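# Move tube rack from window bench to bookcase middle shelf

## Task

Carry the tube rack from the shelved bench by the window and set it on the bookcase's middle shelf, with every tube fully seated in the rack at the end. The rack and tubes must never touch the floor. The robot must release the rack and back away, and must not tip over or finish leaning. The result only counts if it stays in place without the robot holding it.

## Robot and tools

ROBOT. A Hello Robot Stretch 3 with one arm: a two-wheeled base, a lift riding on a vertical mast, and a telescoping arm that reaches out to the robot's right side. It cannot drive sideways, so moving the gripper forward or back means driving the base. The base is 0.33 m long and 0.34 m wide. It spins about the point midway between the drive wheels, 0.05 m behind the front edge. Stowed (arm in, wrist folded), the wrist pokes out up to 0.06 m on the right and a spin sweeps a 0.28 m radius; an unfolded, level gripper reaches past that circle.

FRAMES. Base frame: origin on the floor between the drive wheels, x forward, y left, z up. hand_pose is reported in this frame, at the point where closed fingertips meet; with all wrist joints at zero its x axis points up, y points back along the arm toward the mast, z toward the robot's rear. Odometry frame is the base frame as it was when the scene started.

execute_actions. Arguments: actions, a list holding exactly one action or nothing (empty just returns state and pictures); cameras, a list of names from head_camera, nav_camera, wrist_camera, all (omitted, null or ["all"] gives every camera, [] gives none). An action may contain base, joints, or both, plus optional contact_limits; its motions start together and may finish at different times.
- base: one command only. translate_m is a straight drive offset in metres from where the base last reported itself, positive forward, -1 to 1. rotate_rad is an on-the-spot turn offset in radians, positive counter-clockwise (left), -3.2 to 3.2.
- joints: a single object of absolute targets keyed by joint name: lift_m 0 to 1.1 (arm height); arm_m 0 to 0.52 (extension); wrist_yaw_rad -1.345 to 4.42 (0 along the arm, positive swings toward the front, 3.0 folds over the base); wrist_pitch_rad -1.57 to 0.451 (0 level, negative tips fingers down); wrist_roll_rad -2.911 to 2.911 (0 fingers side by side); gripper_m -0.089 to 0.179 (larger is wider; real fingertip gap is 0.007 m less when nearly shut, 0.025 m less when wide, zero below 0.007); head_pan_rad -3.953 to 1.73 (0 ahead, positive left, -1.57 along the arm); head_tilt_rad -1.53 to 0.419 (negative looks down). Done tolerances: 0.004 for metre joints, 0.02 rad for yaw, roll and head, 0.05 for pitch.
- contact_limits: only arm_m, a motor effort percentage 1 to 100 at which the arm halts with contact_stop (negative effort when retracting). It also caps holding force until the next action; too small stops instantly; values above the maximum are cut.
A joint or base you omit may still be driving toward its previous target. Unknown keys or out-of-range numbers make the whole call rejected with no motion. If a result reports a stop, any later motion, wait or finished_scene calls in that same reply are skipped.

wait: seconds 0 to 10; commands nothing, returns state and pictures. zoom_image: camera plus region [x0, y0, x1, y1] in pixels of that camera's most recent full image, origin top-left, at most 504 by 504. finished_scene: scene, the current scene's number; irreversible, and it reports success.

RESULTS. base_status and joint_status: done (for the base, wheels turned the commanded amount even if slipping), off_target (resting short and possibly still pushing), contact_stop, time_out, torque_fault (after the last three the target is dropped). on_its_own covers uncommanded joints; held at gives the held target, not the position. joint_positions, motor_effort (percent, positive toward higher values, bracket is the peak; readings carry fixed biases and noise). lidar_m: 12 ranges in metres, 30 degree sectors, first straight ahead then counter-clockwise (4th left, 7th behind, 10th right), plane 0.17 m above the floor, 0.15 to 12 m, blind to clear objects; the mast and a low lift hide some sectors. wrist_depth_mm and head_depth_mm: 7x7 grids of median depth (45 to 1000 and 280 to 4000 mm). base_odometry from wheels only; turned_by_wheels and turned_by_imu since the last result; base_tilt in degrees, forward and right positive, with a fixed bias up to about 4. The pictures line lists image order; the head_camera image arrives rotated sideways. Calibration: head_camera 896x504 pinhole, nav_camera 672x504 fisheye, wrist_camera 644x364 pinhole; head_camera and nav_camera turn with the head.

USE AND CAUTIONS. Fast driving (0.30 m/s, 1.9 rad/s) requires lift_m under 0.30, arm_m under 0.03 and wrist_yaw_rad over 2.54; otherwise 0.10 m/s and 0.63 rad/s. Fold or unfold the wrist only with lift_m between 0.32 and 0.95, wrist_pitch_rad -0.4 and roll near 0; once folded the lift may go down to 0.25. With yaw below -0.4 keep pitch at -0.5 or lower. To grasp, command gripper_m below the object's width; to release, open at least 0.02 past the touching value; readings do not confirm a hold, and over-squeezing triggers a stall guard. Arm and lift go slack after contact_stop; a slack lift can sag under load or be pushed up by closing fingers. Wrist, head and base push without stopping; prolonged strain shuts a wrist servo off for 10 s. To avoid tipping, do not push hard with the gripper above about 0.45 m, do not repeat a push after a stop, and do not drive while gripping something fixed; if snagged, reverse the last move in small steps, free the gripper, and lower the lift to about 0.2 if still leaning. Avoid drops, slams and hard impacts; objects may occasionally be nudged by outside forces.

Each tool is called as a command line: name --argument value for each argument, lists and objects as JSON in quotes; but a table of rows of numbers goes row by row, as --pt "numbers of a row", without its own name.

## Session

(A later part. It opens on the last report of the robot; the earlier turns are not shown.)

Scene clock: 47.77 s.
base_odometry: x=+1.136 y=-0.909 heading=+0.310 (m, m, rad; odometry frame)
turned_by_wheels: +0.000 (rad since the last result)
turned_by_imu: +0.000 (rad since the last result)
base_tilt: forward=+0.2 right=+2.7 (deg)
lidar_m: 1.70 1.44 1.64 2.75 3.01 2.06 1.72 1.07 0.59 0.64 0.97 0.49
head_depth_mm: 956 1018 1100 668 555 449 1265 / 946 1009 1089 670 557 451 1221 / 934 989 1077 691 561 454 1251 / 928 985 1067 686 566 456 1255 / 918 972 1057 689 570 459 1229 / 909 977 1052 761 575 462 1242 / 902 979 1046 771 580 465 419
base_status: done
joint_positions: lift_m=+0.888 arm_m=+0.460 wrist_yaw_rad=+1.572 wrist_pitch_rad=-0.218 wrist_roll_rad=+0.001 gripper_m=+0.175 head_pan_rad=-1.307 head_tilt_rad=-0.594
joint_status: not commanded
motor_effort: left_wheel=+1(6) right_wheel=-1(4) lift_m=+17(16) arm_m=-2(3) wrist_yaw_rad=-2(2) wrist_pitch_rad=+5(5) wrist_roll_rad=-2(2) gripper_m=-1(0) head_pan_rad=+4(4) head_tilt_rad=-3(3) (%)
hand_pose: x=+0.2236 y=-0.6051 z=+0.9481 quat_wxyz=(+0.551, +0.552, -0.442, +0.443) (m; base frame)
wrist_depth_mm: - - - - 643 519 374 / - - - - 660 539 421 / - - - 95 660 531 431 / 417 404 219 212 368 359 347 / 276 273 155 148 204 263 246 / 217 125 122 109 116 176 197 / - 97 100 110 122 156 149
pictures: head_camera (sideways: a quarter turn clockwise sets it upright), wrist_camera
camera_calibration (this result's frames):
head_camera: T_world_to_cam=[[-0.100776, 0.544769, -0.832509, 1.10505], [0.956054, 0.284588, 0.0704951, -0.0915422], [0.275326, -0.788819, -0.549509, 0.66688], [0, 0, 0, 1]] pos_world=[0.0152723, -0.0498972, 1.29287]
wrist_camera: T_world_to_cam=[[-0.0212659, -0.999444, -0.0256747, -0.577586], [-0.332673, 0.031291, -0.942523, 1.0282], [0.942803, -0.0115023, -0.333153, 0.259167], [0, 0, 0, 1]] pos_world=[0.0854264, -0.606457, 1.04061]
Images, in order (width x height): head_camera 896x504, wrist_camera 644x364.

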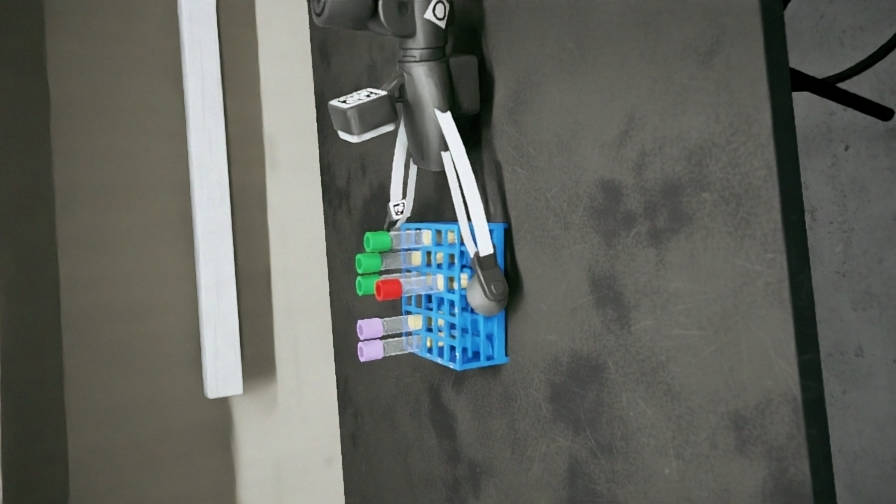

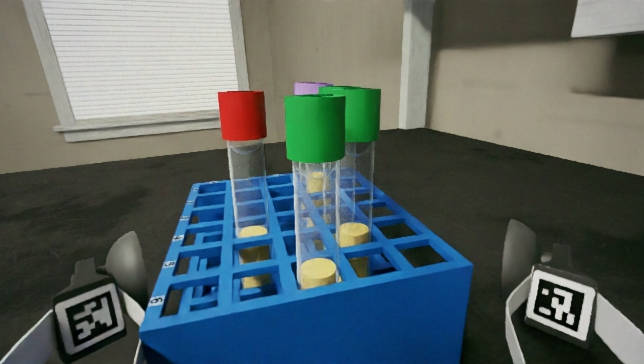

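execute_actions --actions '[{"joints":{"gripper_m":0.04}}]' --cameras '[]'

execute_actions --actions '[{"joints":{"lift_m":0.93}}]' --cameras '["wrist_camera"]'

execute_actions --actions '[{"joints":{"arm_m":0.02,"head_pan_rad":0,"head_tilt_rad":-0.5}}]' --cameras '[]'

execute_actions --actions '[{"base":{"rotate_rad":0.9}}]'

Scene clock: 49.70 s.
base_odometry: x=+1.136 y=-0.909 heading=+0.310 (m, m, rad; odometry frame)
turned_by_wheels: +0.000 (rad since the last result)
turned_by_imu: +0.000 (rad since the last result)
base_tilt: forward=+0.3 right=+2.8 (deg)
lidar_m: 1.70 1.45 1.64 2.75 3.00 2.05 1.72 1.06 0.59 0.64 0.97 0.49
head_depth_mm: 958 1016 1105 667 553 449 1264 / 948 1004 1093 670 558 450 1223 / 937 993 1079 705 562 454 1249 / 925 987 1066 663 566 456 1252 / 918 975 1057 670 570 459 1233 / 910 977 1052 762 575 462 1241 / 899 978 1043 769 579 465 420
base_status: not commanded
joint_positions: lift_m=+0.888 arm_m=+0.460 wrist_yaw_rad=+1.570 wrist_pitch_rad=-0.206 wrist_roll_rad=-0.010 gripper_m=+0.042 head_pan_rad=-1.307 head_tilt_rad=-0.594
joint_status: all done
motor_effort: left_wheel=+1(1) right_wheel=+0(1) lift_m=+17(17) arm_m=-2(3) wrist_yaw_rad=+1(2) wrist_pitch_rad=+2(5) wrist_roll_rad=+5(5) gripper_m=-36(99) head_pan_rad=+4(4) head_tilt_rad=-4(3) (%)
hand_pose: x=+0.2245 y=-0.6056 z=+0.9510 quat_wxyz=(+0.552, +0.546, -0.443, +0.448) (m; base frame)
wrist_depth_mm: - - - - 644 522 356 / - - - - 668 538 417 / - - - 137 629 533 430 / 423 414 406 235 390 381 378 / 282 278 159 158 159 263 259 / 210 220 122 116 124 - 197 / 174 160 101 113 133 155 160
pictures: none
No camera images: the call's "cameras" was empty. Leave "cameras" out to get every camera's image.

Scene clock: 50.90 s.
base_odometry: x=+1.136 y=-0.909 heading=+0.310 (m, m, rad; odometry frame)
turned_by_wheels: +0.000 (rad since the last result)
turned_by_imu: +0.000 (rad since the last result)
base_tilt: forward=-0.1 right=+2.9 (deg)
lidar_m: 1.70 1.45 1.64 2.76 3.02 2.06 1.72 1.06 0.59 0.64 0.97 0.49
head_depth_mm: 952 1021 1105 694 553 449 1270 / 947 1006 1092 698 557 451 1216 / 937 988 1080 706 561 453 1254 / 926 985 1067 657 566 456 1258 / 917 973 1055 665 570 458 1238 / 909 976 1054 760 576 463 1242 / 900 980 1044 769 579 465 420
base_status: not commanded
joint_positions: lift_m=+0.930 arm_m=+0.460 wrist_yaw_rad=+1.570 wrist_pitch_rad=-0.243 wrist_roll_rad=-0.008 gripper_m=+0.049 head_pan_rad=-1.307 head_tilt_rad=-0.594
joint_status: all done
on_its_own: gripper_m is held at +0.047, not at your +0.040, by its stall guard, which is still easing
motor_effort: left_wheel=+1(1) right_wheel=-1(1) lift_m=+28(30) arm_m=-2(2) wrist_yaw_rad=+1(1) wrist_pitch_rad=+13(14) wrist_roll_rad=+4(5) gripper_m=-33(37) head_pan_rad=+4(4) head_tilt_rad=-3(3) (%)
hand_pose: x=+0.2216 y=-0.6056 z=+0.9834 quat_wxyz=(+0.559, +0.555, -0.433, +0.438) (m; base frame)
wrist_depth_mm: - - - - 635 527 373 / - - - - 666 532 411 / - - - 137 655 547 426 / - 479 433 230 452 436 410 / 338 333 158 159 158 314 310 / 258 267 123 117 124 - 243 / 209 198 102 114 133 192 197
pictures: wrist_camera
camera_calibration (this result's frames):
wrist_camera: T_world_to_cam=[[-0.0218237, -0.999633, -0.0160789, -0.586675], [-0.356302, 0.0228034, -0.934093, 1.05257], [0.934116, -0.0146565, -0.356669, 0.295995], [0, 0, 0, 1]] pos_world=[0.085736, -0.606123, 1.07934]
Images, in order (width x height): wrist_camera 644x364.

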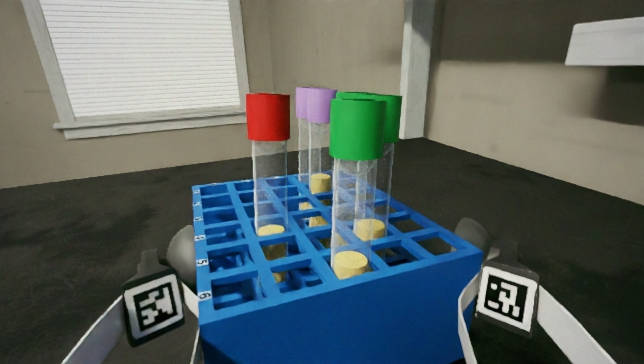

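Scene clock: 55.33 s.
base_odometry: x=+1.136 y=-0.909 heading=+0.310 (m, m, rad; odometry frame)
turned_by_wheels: +0.000 (rad since the last result)
turned_by_imu: +0.001 (rad since the last result)
base_tilt: forward=+0.3 right=+2.8 (deg)
lidar_m: 1.71 1.45 1.64 2.76 2.99 2.06 1.72 1.07 0.59 0.64 0.97 0.49
head_depth_mm: 1525 1596 1689 1805 1809 577 338 / 1682 1802 1947 2123 2097 1688 1378 / 1618 1750 1874 2078 2157 1685 1386 / 1560 1689 1798 1988 2109 1692 1389 / 1507 1615 1731 1894 2028 1718 1407 / 1448 1557 1673 1809 1960 1722 1410 / 1400 1500 1611 1735 1883 1727 1421
base_status: not commanded
joint_positions: lift_m=+0.930 arm_m=+0.020 wrist_yaw_rad=+1.570 wrist_pitch_rad=-0.243 wrist_roll_rad=-0.008 gripper_m=+0.069 head_pan_rad=-0.007 head_tilt_rad=-0.508
joint_status: all done
on_its_own: gripper_m is held at +0.068, not at your +0.040, by its stall guard, which is still easing
motor_effort: left_wheel=+1(1) right_wheel=-1(1) lift_m=+27(26) arm_m=-2(7) wrist_yaw_rad=+0(0) wrist_pitch_rad=+13(13) wrist_roll_rad=+4(4) gripper_m=-25(32) head_pan_rad=+4(49) head_tilt_rad=+4(17) (%)
hand_pose: x=+0.2215 y=-0.1656 z=+0.9832 quat_wxyz=(+0.559, +0.555, -0.433, +0.437) (m; base frame)
wrist_depth_mm: - - - - - 928 729 / - - - - - 960 751 / - - - 137 - 966 683 / - - - 230 454 445 439 / - - 163 159 159 319 314 / - - 122 116 125 - 244 / - - 101 114 133 194 199
pictures: none
No camera images: the call's "cameras" was empty. Leave "cameras" out to get every camera's image.

Scene clock: 57.70 s.
base_odometry: x=+1.136 y=-0.909 heading=+1.210 (m, m, rad; odometry frame)
turned_by_wheels: +0.900 (rad since the last result)
turned_by_imu: +0.899 (rad since the last result)
base_tilt: forward=+0.0 right=+2.8 (deg)
lidar_m: 1.45 2.36 2.94 2.34 1.75 1.54 0.59 0.64 0.97 0.51 0.49 1.59
head_depth_mm: 1448 1536 1591 1740 1892 1667 338 / 1517 1583 1724 1882 1899 1679 1378 / 1597 1690 1817 2005 1937 1688 1387 / 1677 1766 1923 2140 2051 1697 1403 / 1787 1884 1892 2085 2104 1710 1403 / 1887 2075 2269 2551 2220 1721 1418 / 2031 2226 2504 2739 2247 1732 1423
base_status: done
joint_positions: lift_m=+0.930 arm_m=+0.020 wrist_yaw_rad=+1.570 wrist_pitch_rad=-0.244 wrist_roll_rad=-0.008 gripper_m=+0.079 head_pan_rad=-0.007 head_tilt_rad=-0.508
joint_status: not commanded
on_its_own: gripper_m is held at +0.080, not at your +0.040, by its stall guard, which is still easing
motor_effort: left_wheel=-3(8) right_wheel=+3(7) lift_m=+26(27) arm_m=-3(3) wrist_yaw_rad=+1(1) wrist_pitch_rad=+13(13) wrist_roll_rad=+3(4) gripper_m=-3(25) head_pan_rad=+4(4) head_tilt_rad=+4(4) (%)
hand_pose: x=+0.2215 y=-0.1656 z=+0.9832 quat_wxyz=(+0.559, +0.555, -0.433, +0.437) (m; base frame)
wrist_depth_mm: - - - - - - - / - - - - - - - / - - - 137 - - - / - - - 230 - - - / - - 168 159 159 - - / - - 120 117 124 - - / - - 101 114 132 - -
pictures: head_camera (sideways: a quarter turn clockwise sets it upright), nav_camera (sideways: a quarter turn counterclockwise sets it upright), wrist_camera
camera_calibration (this result's frames):
head_camera: T_world_to_cam=[[-0.47825, 0.048179, -0.876901, 1.16524], [-0.0242987, 0.997386, 0.0680509, -0.0823876], [0.877887, 0.0538529, -0.47583, 0.567339], [0, 0, 0, 1]] pos_world=[0.0572151, -0.0045207, 1.29736]
nav_camera: T_world_to_cam=[[0.426492, 0.0119905, 0.904412, -1.13264], [-0.0392934, -0.998723, 0.0317703, 0.0109535], [0.903637, -0.0490872, -0.425476, 0.516439], [0, 0, 0, 1]] pos_world=[0.0168165, 0.0498709, 1.24375]
wrist_camera: T_world_to_cam=[[-0.0219096, -0.999625, -0.0164396, -0.146476], [-0.356931, 0.0231809, -0.933843, 1.04232], [0.933874, -0.0145923, -0.357305, 0.303128], [0, 0, 0, 1]] pos_world=[0.0857433, -0.16616, 1.07926]
Images, in order (width x height): head_camera 896x504, nav_camera 672x504, wrist_camera 644x364.

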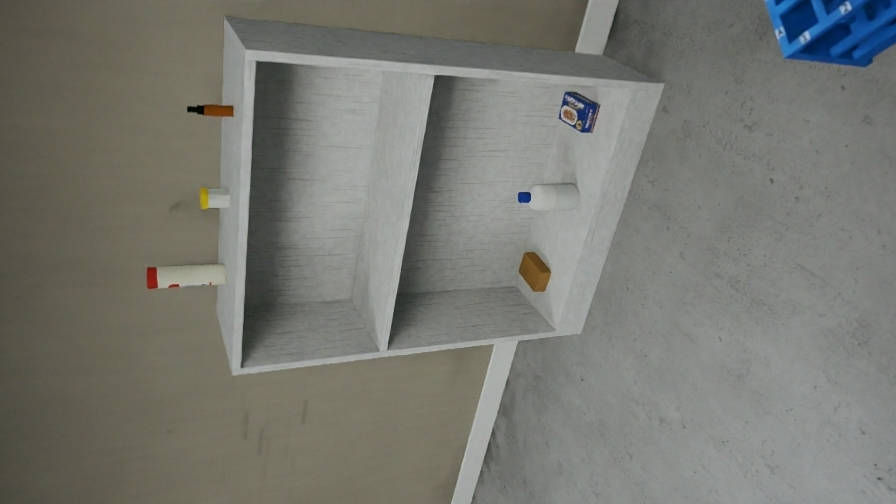

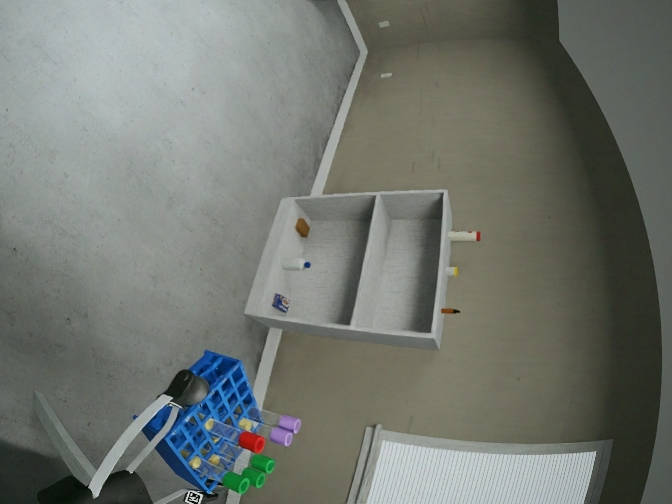

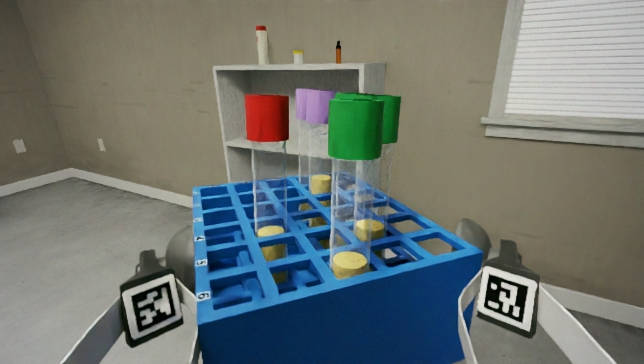

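execute_actions --actions '[{"base":{"rotate_rad":0.32},"joints":{"gripper_m":0.064}}]' --cameras '[]'

execute_actions --actions '[{"base":{"translate_m":0.98},"joints":{"lift_m":0.68}}]' --cameras '[]'

execute_actions --actions '[{"base":{"rotate_rad":0.77},"joints":{"head_pan_rad":-1.57,"head_tilt_rad":-0.8,"gripper_m":0.066}}]' --cameras '[]'

execute_actions --actions '[{"joints":{"wrist_yaw_rad":0}}]' --cameras '["head_camera","wrist_camera"]'

Scene clock: 59.40 s.
base_odometry: x=+1.136 y=-0.909 heading=+1.530 (m, m, rad; odometry frame)
turned_by_wheels: +0.320 (rad since the last result)
turned_by_imu: +0.320 (rad since the last result)
base_tilt: forward=+0.0 right=+2.8 (deg)
lidar_m: 1.81 3.50 3.00 2.00 1.54 1.06 0.59 0.64 0.98 0.49 1.68 1.45
head_depth_mm: 1693 1728 1859 2016 1957 1671 339 / 1842 1905 1859 2063 2060 1671 1376 / 2011 2180 2356 2557 2159 1693 1389 / 2219 2430 2651 2834 2176 1689 1393 / 2494 2732 3035 3073 2205 1714 1395 / 2848 3180 3611 3134 2216 1728 1404 / 3266 3635 3948 3143 2232 1738 1418
base_status: done
joint_positions: lift_m=+0.930 arm_m=+0.020 wrist_yaw_rad=+1.570 wrist_pitch_rad=-0.244 wrist_roll_rad=-0.008 gripper_m=+0.069 head_pan_rad=-0.007 head_tilt_rad=-0.507
joint_status: gripper_m off_target (ended at +0.069, target +0.064)
motor_effort: left_wheel=-3(8) right_wheel=+3(7) lift_m=+27(27) arm_m=-2(2) wrist_yaw_rad=+1(1) wrist_pitch_rad=+13(13) wrist_roll_rad=+4(4) gripper_m=-25(86) head_pan_rad=+4(4) head_tilt_rad=+3(5) (%)
hand_pose: x=+0.2215 y=-0.1656 z=+0.9832 quat_wxyz=(+0.559, +0.555, -0.433, +0.437) (m; base frame)
wrist_depth_mm: - - - - - - - / - - - - - - - / - - - 137 - - - / - - - 229 - - - / - - 168 159 159 - - / - - 120 117 125 - - / - - 101 114 133 - -
pictures: none
No camera images: the call's "cameras" was empty. Leave "cameras" out to get every camera's image.

Scene clock: 70.67 s.
base_odometry: x=+1.176 y=+0.070 heading=+1.530 (m, m, rad; odometry frame)
turned_by_wheels: +0.000 (rad since the last result)
turned_by_imu: -0.001 (rad since the last result)
base_tilt: forward=+0.3 right=+2.8 (deg)
lidar_m: 1.21 2.22 2.18 2.58 2.32 1.97 1.89 1.09 1.82 1.16 0.80 0.80
head_depth_mm: 1001 1057 1119 891 961 1098 1210 / 1086 1165 1250 1354 1487 1581 1352 / 1194 1284 1390 1527 1673 1680 1388 / 1319 1430 1570 1735 1927 1704 1389 / 1471 1617 1793 2016 2124 1707 1399 / 1675 1854 2093 2404 2218 1732 1412 / 1936 2188 2552 2817 2247 1735 1417
base_status: done
joint_positions: lift_m=+0.680 arm_m=+0.020 wrist_yaw_rad=+1.570 wrist_pitch_rad=-0.244 wrist_roll_rad=-0.008 gripper_m=+0.081 head_pan_rad=-0.007 head_tilt_rad=-0.507
joint_status: all done
on_its_own: gripper_m is held at +0.080, not at your +0.064, by its stall guard, which is not easing now
motor_effort: left_wheel=-3(5) right_wheel=+2(6) lift_m=+18(24) arm_m=-3(2) wrist_yaw_rad=+1(0) wrist_pitch_rad=+13(13) wrist_roll_rad=+3(4) gripper_m=-20(26) head_pan_rad=+4(4) head_tilt_rad=+4(4) (%)
hand_pose: x=+0.2214 y=-0.1656 z=+0.7336 quat_wxyz=(+0.560, +0.555, -0.433, +0.437) (m; base frame)
wrist_depth_mm: - - - - 767 681 589 / - - - - 809 710 604 / - - - 138 635 686 598 / - - - 229 896 754 489 / - - 163 157 160 766 677 / - - 120 116 124 - 698 / - 983 101 113 132 801 703
pictures: none
No camera images: the call's "cameras" was empty. Leave "cameras" out to get every camera's image.

Scene clock: 72.83 s.
base_odometry: x=+1.176 y=+0.070 heading=+2.300 (m, m, rad; odometry frame)
turned_by_wheels: +0.770 (rad since the last result)
turned_by_imu: +0.769 (rad since the last result)
base_tilt: forward=+0.1 right=+2.7 (deg)
lidar_m: 2.18 2.66 2.34 2.33 2.30 1.09 1.71 1.41 0.80 0.80 0.84 1.50
head_depth_mm: 734 950 1047 979 1359 1312 1228 / 837 952 1056 988 1415 1330 - / 842 958 1068 1000 1434 1337 - / 777 965 1075 1006 1446 1344 1218 / 851 968 1083 1019 1454 1349 1234 / 852 972 1096 1025 1423 1357 1205 / 818 976 1064 1006 1247 1392 530
base_status: done
joint_positions: lift_m=+0.680 arm_m=+0.020 wrist_yaw_rad=+1.570 wrist_pitch_rad=-0.244 wrist_roll_rad=-0.008 gripper_m=+0.074 head_pan_rad=-1.563 head_tilt_rad=-0.790
joint_status: gripper_m off_target (ended at +0.074, target +0.066); the others done
on_its_own: gripper_m is held at +0.072, not at your +0.066, by its stall guard, which is still easing
motor_effort: left_wheel=-3(8) right_wheel=+3(7) lift_m=+17(18) arm_m=-3(3) wrist_yaw_rad=+1(1) wrist_pitch_rad=+13(13) wrist_roll_rad=+4(3) gripper_m=-24(82) head_pan_rad=-3(48) head_tilt_rad=-5(29) (%)
hand_pose: x=+0.2214 y=-0.1656 z=+0.7336 quat_wxyz=(+0.560, +0.555, -0.433, +0.437) (m; base frame)
wrist_depth_mm: - - - - - - - / - - - - - - - / - - - 138 - - - / - - - 225 - - - / - - 163 160 159 - - / - - 120 116 124 - - / - - 101 114 133 962 936
pictures: none
No camera images: the call's "cameras" was empty. Leave "cameras" out to get every camera's image.

Scene clock: 74.60 s.
base_odometry: x=+1.176 y=+0.070 heading=+2.300 (m, m, rad; odometry frame)
turned_by_wheels: +0.000 (rad since the last result)
turned_by_imu: +0.000 (rad since the last result)
base_tilt: forward=+0.1 right=+2.8 (deg)
lidar_m: 2.18 2.67 2.35 2.33 2.30 1.09 1.72 1.41 0.80 0.80 0.84 1.49
head_depth_mm: 736 951 1048 980 1362 1316 1233 / 840 954 1055 985 1416 1325 - / 845 962 1065 995 639 600 - / 777 959 1077 1006 713 1316 1191 / 852 969 1090 1016 1444 1347 1201 / 855 969 1091 1027 1423 1353 1205 / 816 973 1071 1002 1248 1393 1212
base_status: not commanded
joint_positions: lift_m=+0.680 arm_m=+0.020 wrist_yaw_rad=+0.002 wrist_pitch_rad=-0.244 wrist_roll_rad=-0.008 gripper_m=+0.083 head_pan_rad=-1.563 head_tilt_rad=-0.790
joint_status: all done
on_its_own: gripper_m is held at +0.082, not at your +0.066, by its stall guard, which is still easing
motor_effort: left_wheel=-3(3) right_wheel=+3(3) lift_m=+18(18) arm_m=-2(3) wrist_yaw_rad=-3(4) wrist_pitch_rad=+13(13) wrist_roll_rad=+3(3) gripper_m=-19(23) head_pan_rad=-4(4) head_tilt_rad=-5(6) (%)
hand_pose: x=-0.0209 y=-0.4081 z=+0.7336 quat_wxyz=(+0.705, +0.087, -0.699, -0.085) (m; base frame)
wrist_depth_mm: 525 650 652 644 651 558 663 / 526 676 688 680 690 563 707 / 533 687 667 138 626 559 757 / 528 539 480 229 776 503 799 / 590 743 163 157 160 611 850 / 933 659 120 116 124 - 894 / 983 804 101 114 132 805 945
pictures: head_camera (sideways: a quarter turn clockwise sets it upright), wrist_camera
camera_calibration (this result's frames):
head_camera: T_world_to_cam=[[0.0392238, 0.704468, -0.708651, 0.942748], [0.99707, 0.0190213, 0.0740967, -0.0964627], [0.0656782, -0.709481, -0.701657, 0.866079], [0, 0, 0, 1]] pos_world=[0.00231938, -0.0478347, 1.28292]
wrist_camera: T_world_to_cam=[[-0.999694, 0.0184133, -0.0165205, -0.00320823], [0.0220153, 0.35761, -0.933612, 0.872507], [-0.011283, -0.93369, -0.357906, 0.0424085], [0, 0, 0, 1]] pos_world=[-0.0219372, -0.272361, 0.829707]
Images, in order (width x height): head_camera 896x504, wrist_camera 644x364.

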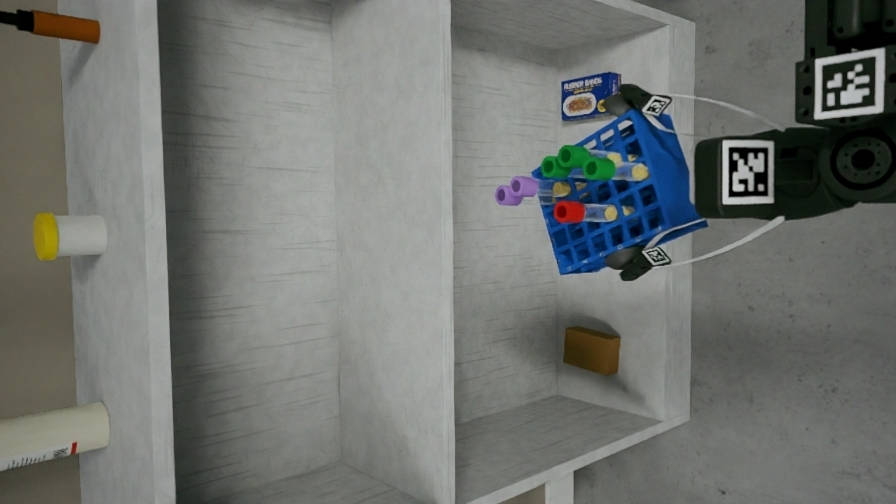

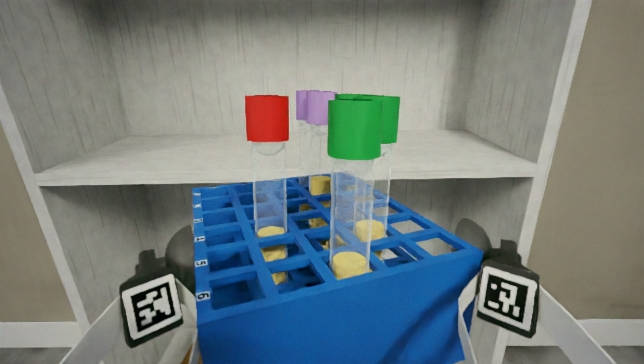

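execute_actions --actions '[{"joints":{"lift_m":0.72,"gripper_m":0.07}}]' --cameras '[]'

execute_actions --actions '[{"joints":{"arm_m":0.39}}]' --cameras '[]'

execute_actions --actions '[{"joints":{"lift_m":0.67}}]' --cameras '["head_camera","wrist_camera"]'

Scene clock: 75.93 s.
base_odometry: x=+1.176 y=+0.070 heading=+2.300 (m, m, rad; odometry frame)
turned_by_wheels: +0.000 (rad since the last result)
turned_by_imu: +0.000 (rad since the last result)
base_tilt: forward=+0.1 right=+2.7 (deg)
lidar_m: 2.18 2.66 2.35 2.32 2.30 1.08 1.71 1.42 0.80 0.80 0.84 1.49
head_depth_mm: 737 952 1042 979 1366 1318 - / 838 956 1058 987 1415 1306 - / 843 957 1067 966 596 - - / 776 961 1081 1003 651 1332 1193 / 851 970 1086 1014 1452 1348 1203 / 853 972 1094 1023 1427 1346 1204 / 817 976 1071 1003 1251 1393 1213
base_status: not commanded
joint_positions: lift_m=+0.720 arm_m=+0.020 wrist_yaw_rad=+0.002 wrist_pitch_rad=-0.244 wrist_roll_rad=-0.008 gripper_m=+0.074 head_pan_rad=-1.563 head_tilt_rad=-0.790
joint_status: gripper_m off_target (ended at +0.074, target +0.070); the others done
motor_effort: left_wheel=-4(4) right_wheel=+3(3) lift_m=+27(31) arm_m=-2(2) wrist_yaw_rad=-3(3) wrist_pitch_rad=+13(13) wrist_roll_rad=+3(3) gripper_m=-23(70) head_pan_rad=-4(4) head_tilt_rad=-6(5) (%)
hand_pose: x=-0.0209 y=-0.4080 z=+0.7730 quat_wxyz=(+0.705, +0.088, -0.699, -0.085) (m; base frame)
wrist_depth_mm: 526 653 652 645 656 559 658 / 519 681 694 683 685 558 705 / 532 706 715 138 709 556 751 / 532 557 546 225 574 519 806 / 583 749 163 159 159 602 855 / 951 651 120 117 124 - 910 / - 785 101 114 132 821 978
pictures: none
No camera images: the call's "cameras" was empty. Leave "cameras" out to get every camera's image.

Scene clock: 79.87 s.
base_odometry: x=+1.176 y=+0.070 heading=+2.300 (m, m, rad; odometry frame)
turned_by_wheels: +0.000 (rad since the last result)
turned_by_imu: +0.000 (rad since the last result)
base_tilt: forward=+0.1 right=+2.6 (deg)
lidar_m: 2.18 2.66 2.35 2.32 2.30 1.08 1.72 1.41 0.80 0.80 0.84 1.50
head_depth_mm: 736 950 1048 975 - - 1159 / 839 955 1071 - 1423 1328 1184 / 842 959 1034 - 1438 1332 1186 / 776 964 1060 1007 1446 1342 1193 / 849 969 1082 1014 1449 1343 1202 / 852 974 1094 1025 1423 1355 1208 / 816 978 1063 1001 1249 1395 1215
base_status: not commanded
joint_positions: lift_m=+0.720 arm_m=+0.390 wrist_yaw_rad=+0.001 wrist_pitch_rad=-0.244 wrist_roll_rad=-0.007 gripper_m=+0.080 head_pan_rad=-1.563 head_tilt_rad=-0.790
joint_status: all done
on_its_own: gripper_m is held at +0.079, not at your +0.070, by its stall guard, which is not easing now
motor_effort: left_wheel=-4(3) right_wheel=+3(3) lift_m=+27(28) arm_m=+1(3) wrist_yaw_rad=-1(3) wrist_pitch_rad=+13(13) wrist_roll_rad=+3(3) gripper_m=-21(23) head_pan_rad=-4(4) head_tilt_rad=-5(5) (%)
hand_pose: x=-0.0213 y=-0.7775 z=+0.7730 quat_wxyz=(+0.705, +0.087, -0.699, -0.086) (m; base frame)
wrist_depth_mm: 320 319 316 317 318 316 317 / 336 335 335 330 338 336 335 / 355 355 351 138 353 355 350 / 378 378 369 229 377 377 371 / 390 385 163 157 159 368 346 / 298 310 120 116 124 - 283 / 247 231 101 114 133 224 231
pictures: none
No camera images: the call's "cameras" was empty. Leave "cameras" out to get every camera's image.

Scene clock: 81.17 s.
base_odometry: x=+1.176 y=+0.070 heading=+2.300 (m, m, rad; odometry frame)
turned_by_wheels: +0.000 (rad since the last result)
turned_by_imu: +0.000 (rad since the last result)
base_tilt: forward=+0.1 right=+2.9 (deg)
lidar_m: 2.18 2.67 2.35 2.32 2.30 1.09 1.72 1.41 0.80 0.80 0.84 1.49
head_depth_mm: 735 952 1048 974 1257 - - / 836 955 1056 - 1427 1328 1185 / 841 960 1053 - 1442 1336 1188 / 775 964 1063 1010 1445 1334 1194 / 849 964 1084 1014 1456 1350 1198 / 853 970 1093 1022 1426 1358 1200 / 817 977 1062 1002 1246 1396 1215
base_status: not commanded
joint_positions: lift_m=+0.670 arm_m=+0.390 wrist_yaw_rad=+0.001 wrist_pitch_rad=-0.245 wrist_roll_rad=-0.007 gripper_m=+0.080 head_pan_rad=-1.563 head_tilt_rad=-0.790
joint_status: all done
on_its_own: gripper_m is held at +0.079, not at your +0.070, by its stall guard, which is not easing now
motor_effort: left_wheel=-3(4) right_wheel=+3(3) lift_m=+19(25) arm_m=+2(2) wrist_yaw_rad=-1(1) wrist_pitch_rad=+13(13) wrist_roll_rad=+3(3) gripper_m=-20(21) head_pan_rad=-3(3) head_tilt_rad=-6(5) (%)
hand_pose: x=-0.0213 y=-0.7775 z=+0.7234 quat_wxyz=(+0.705, +0.087, -0.699, -0.086) (m; base frame)
wrist_depth_mm: 318 318 319 317 318 318 316 / 335 337 336 333 336 336 335 / 357 354 352 138 350 354 351 / 371 375 370 230 366 370 348 / 289 287 163 157 159 272 269 / 222 230 120 116 124 - 210 / 183 171 101 114 132 167 172
pictures: head_camera (sideways: a quarter turn clockwise sets it upright), wrist_camera
camera_calibration (this result's frames):
head_camera: T_world_to_cam=[[0.0393614, 0.704505, -0.708606, 0.942689], [0.997073, 0.0188213, 0.0740974, -0.0964636], [0.0655389, -0.709449, -0.701703, 0.866139], [0, 0, 0, 1]] pos_world=[0.00231, -0.0478327, 1.28291]
wrist_camera: T_world_to_cam=[[-0.999657, 0.0198793, -0.017044, 0.00462399], [0.023035, 0.358063, -0.933413, 0.995386], [-0.0124527, -0.933486, -0.358399, -0.305636], [0, 0, 0, 1]] pos_world=[-0.0221123, -0.64181, 0.819646]
Images, in order (width x height): head_camera 896x504, wrist_camera 644x364.

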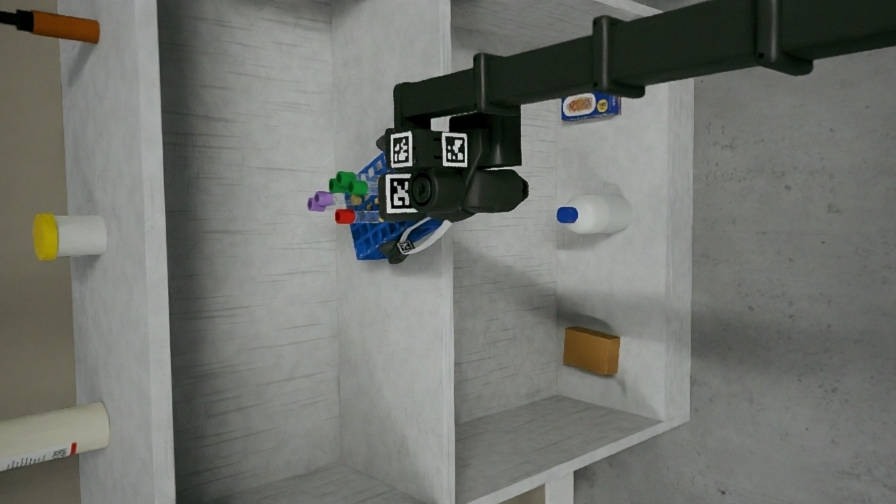

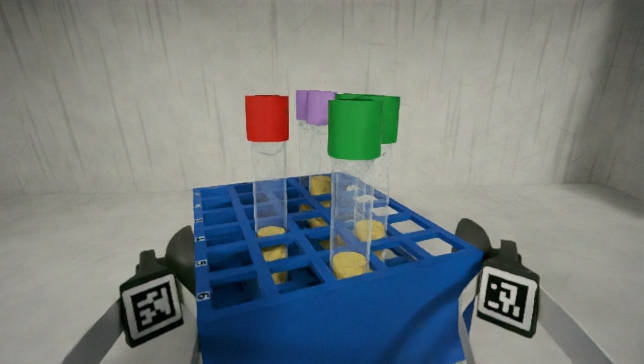

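execute_actions --actions '[{"joints":{"lift_m":0.657}}]' --cameras '[]'

execute_actions --actions '[{"joints":{"gripper_m":0.175}}]' --cameras '[]'

execute_actions --actions '[{"joints":{"arm_m":0.0,"lift_m":0.665}}]' --cameras '["wrist_camera"]'

finished_scene --scene 1

Scene clock: 82.10 s.
base_odometry: x=+1.176 y=+0.070 heading=+2.300 (m, m, rad; odometry frame)
turned_by_wheels: +0.000 (rad since the last result)
turned_by_imu: +0.000 (rad since the last result)
base_tilt: forward=+0.0 right=+2.7 (deg)
lidar_m: 2.18 2.66 2.35 2.33 2.30 1.09 1.72 1.41 0.80 0.80 0.84 1.50
head_depth_mm: 735 948 1049 976 1257 - - / 838 956 1055 - 1425 1324 1178 / 842 959 1053 - 1433 1332 1182 / 775 964 1075 1006 1441 1336 1193 / 849 966 1085 1015 1458 1348 1195 / 851 972 1098 1023 1425 1355 1206 / 815 976 1069 1005 1241 1396 1215
base_status: not commanded
joint_positions: lift_m=+0.657 arm_m=+0.390 wrist_yaw_rad=+0.001 wrist_pitch_rad=-0.229 wrist_roll_rad=-0.007 gripper_m=+0.080 head_pan_rad=-1.563 head_tilt_rad=-0.790
joint_status: all done
on_its_own: gripper_m is held at +0.079, not at your +0.070, by its stall guard, which is not easing now
motor_effort: left_wheel=-3(4) right_wheel=+3(3) lift_m=+17(20) arm_m=+1(2) wrist_yaw_rad=-1(1) wrist_pitch_rad=+9(13) wrist_roll_rad=+3(3) gripper_m=-20(21) head_pan_rad=-3(4) head_tilt_rad=-6(5) (%)
hand_pose: x=-0.0212 y=-0.7788 z=+0.7143 quat_wxyz=(+0.705, +0.082, -0.700, -0.080) (m; base frame)
wrist_depth_mm: 319 319 320 316 320 318 320 / 336 337 334 332 334 335 335 / 356 353 355 135 353 356 352 / 369 370 226 235 363 365 346 / 276 274 162 156 159 258 255 / 209 218 123 116 124 - 198 / 175 161 101 114 133 156 161
pictures: none
No camera images: the call's "cameras" was empty. Leave "cameras" out to get every camera's image.

Scene clock: 83.53 s.
base_odometry: x=+1.176 y=+0.070 heading=+2.300 (m, m, rad; odometry frame)
turned_by_wheels: +0.000 (rad since the last result)
turned_by_imu: +0.000 (rad since the last result)
base_tilt: forward=+0.2 right=+2.8 (deg)
lidar_m: 2.18 2.67 2.35 2.32 2.30 1.09 1.72 1.42 0.80 0.79 0.84 1.49
head_depth_mm: 737 955 1047 977 1262 - - / 836 957 1057 - 1429 1323 1185 / 842 959 1056 - 1433 1337 1192 / 776 960 1073 1173 1445 1344 1195 / 851 966 1085 1013 1454 1344 1202 / 850 971 1094 1022 1425 1353 1207 / 817 979 1068 1001 1246 1402 1214
base_status: not commanded
joint_positions: lift_m=+0.657 arm_m=+0.390 wrist_yaw_rad=+0.001 wrist_pitch_rad=-0.223 wrist_roll_rad=-0.007 gripper_m=+0.175 head_pan_rad=-1.563 head_tilt_rad=-0.790
joint_status: all done
motor_effort: left_wheel=-4(3) right_wheel=+3(3) lift_m=+17(17) arm_m=+1(2) wrist_yaw_rad=-2(2) wrist_pitch_rad=+7(9) wrist_roll_rad=+3(3) gripper_m=+1(85) head_pan_rad=-3(3) head_tilt_rad=-5(5) (%)
hand_pose: x=-0.0212 y=-0.7793 z=+0.7159 quat_wxyz=(+0.706, +0.079, -0.700, -0.078) (m; base frame)
wrist_depth_mm: 318 318 319 317 318 319 318 / 337 336 336 332 334 336 338 / 354 356 349 124 351 353 349 / 370 373 369 207 366 364 346 / 281 277 178 176 162 278 259 / 222 210 131 126 124 185 209 / - 166 100 112 129 158 157
pictures: none
No camera images: the call's "cameras" was empty. Leave "cameras" out to get every camera's image.

Scene clock: 87.60 s.
base_odometry: x=+1.176 y=+0.070 heading=+2.300 (m, m, rad; odometry frame)
turned_by_wheels: +0.000 (rad since the last result)
turned_by_imu: +0.000 (rad since the last result)
base_tilt: forward=+0.1 right=+2.6 (deg)
lidar_m: 2.18 2.67 2.35 2.32 2.30 1.09 1.72 1.41 0.80 0.80 0.84 1.49
head_depth_mm: 736 949 1051 981 1368 1318 1199 / 839 956 1059 990 1422 1330 1206 / 846 959 1059 945 1441 1336 - / 777 962 1080 987 1444 1349 1193 / 850 966 1089 1018 1457 1343 1196 / 853 970 1096 1027 1421 1351 1212 / 817 975 1070 1002 1245 1390 1210
base_status: not commanded
joint_positions: lift_m=+0.665 arm_m=+0.001 wrist_yaw_rad=+0.001 wrist_pitch_rad=-0.221 wrist_roll_rad=-0.007 gripper_m=+0.175 head_pan_rad=-1.563 head_tilt_rad=-0.790
joint_status: all done
joint sent to its limit — the command would take arm_m past its lower limit, so that joint was sent only as far as its limit.
motor_effort: left_wheel=-3(3) right_wheel=+2(3) lift_m=+25(25) arm_m=-2(2) wrist_yaw_rad=-2(1) wrist_pitch_rad=+6(7) wrist_roll_rad=+3(3) gripper_m=+1(0) head_pan_rad=-3(3) head_tilt_rad=-6(5) (%)
hand_pose: x=-0.0213 y=-0.3911 z=+0.7237 quat_wxyz=(+0.706, +0.079, -0.700, -0.078) (m; base frame)
wrist_depth_mm: 534 676 666 669 672 549 693 / 525 691 704 704 705 556 714 / 533 700 721 550 717 556 767 / 560 650 791 783 797 519 822 / 856 770 835 825 844 663 857 / 948 871 899 894 882 662 901 / 991 791 910 861 862 739 954
pictures: wrist_camera
camera_calibration (this result's frames):
wrist_camera: T_world_to_cam=[[-0.999653, 0.0196215, -0.0175988, -0.00278091], [0.023176, 0.336336, -0.941457, 0.854583], [-0.0125537, -0.941537, -0.336674, 0.0362424], [0, 0, 0, 1]] pos_world=[-0.0221308, -0.253249, 0.816706]
Images, in order (width x height): wrist_camera 644x364.

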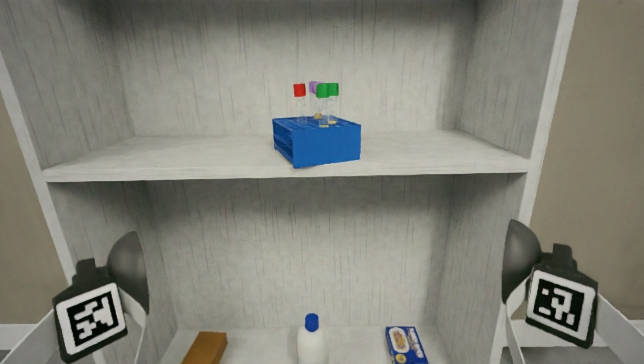

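The scene is finished: the task was done.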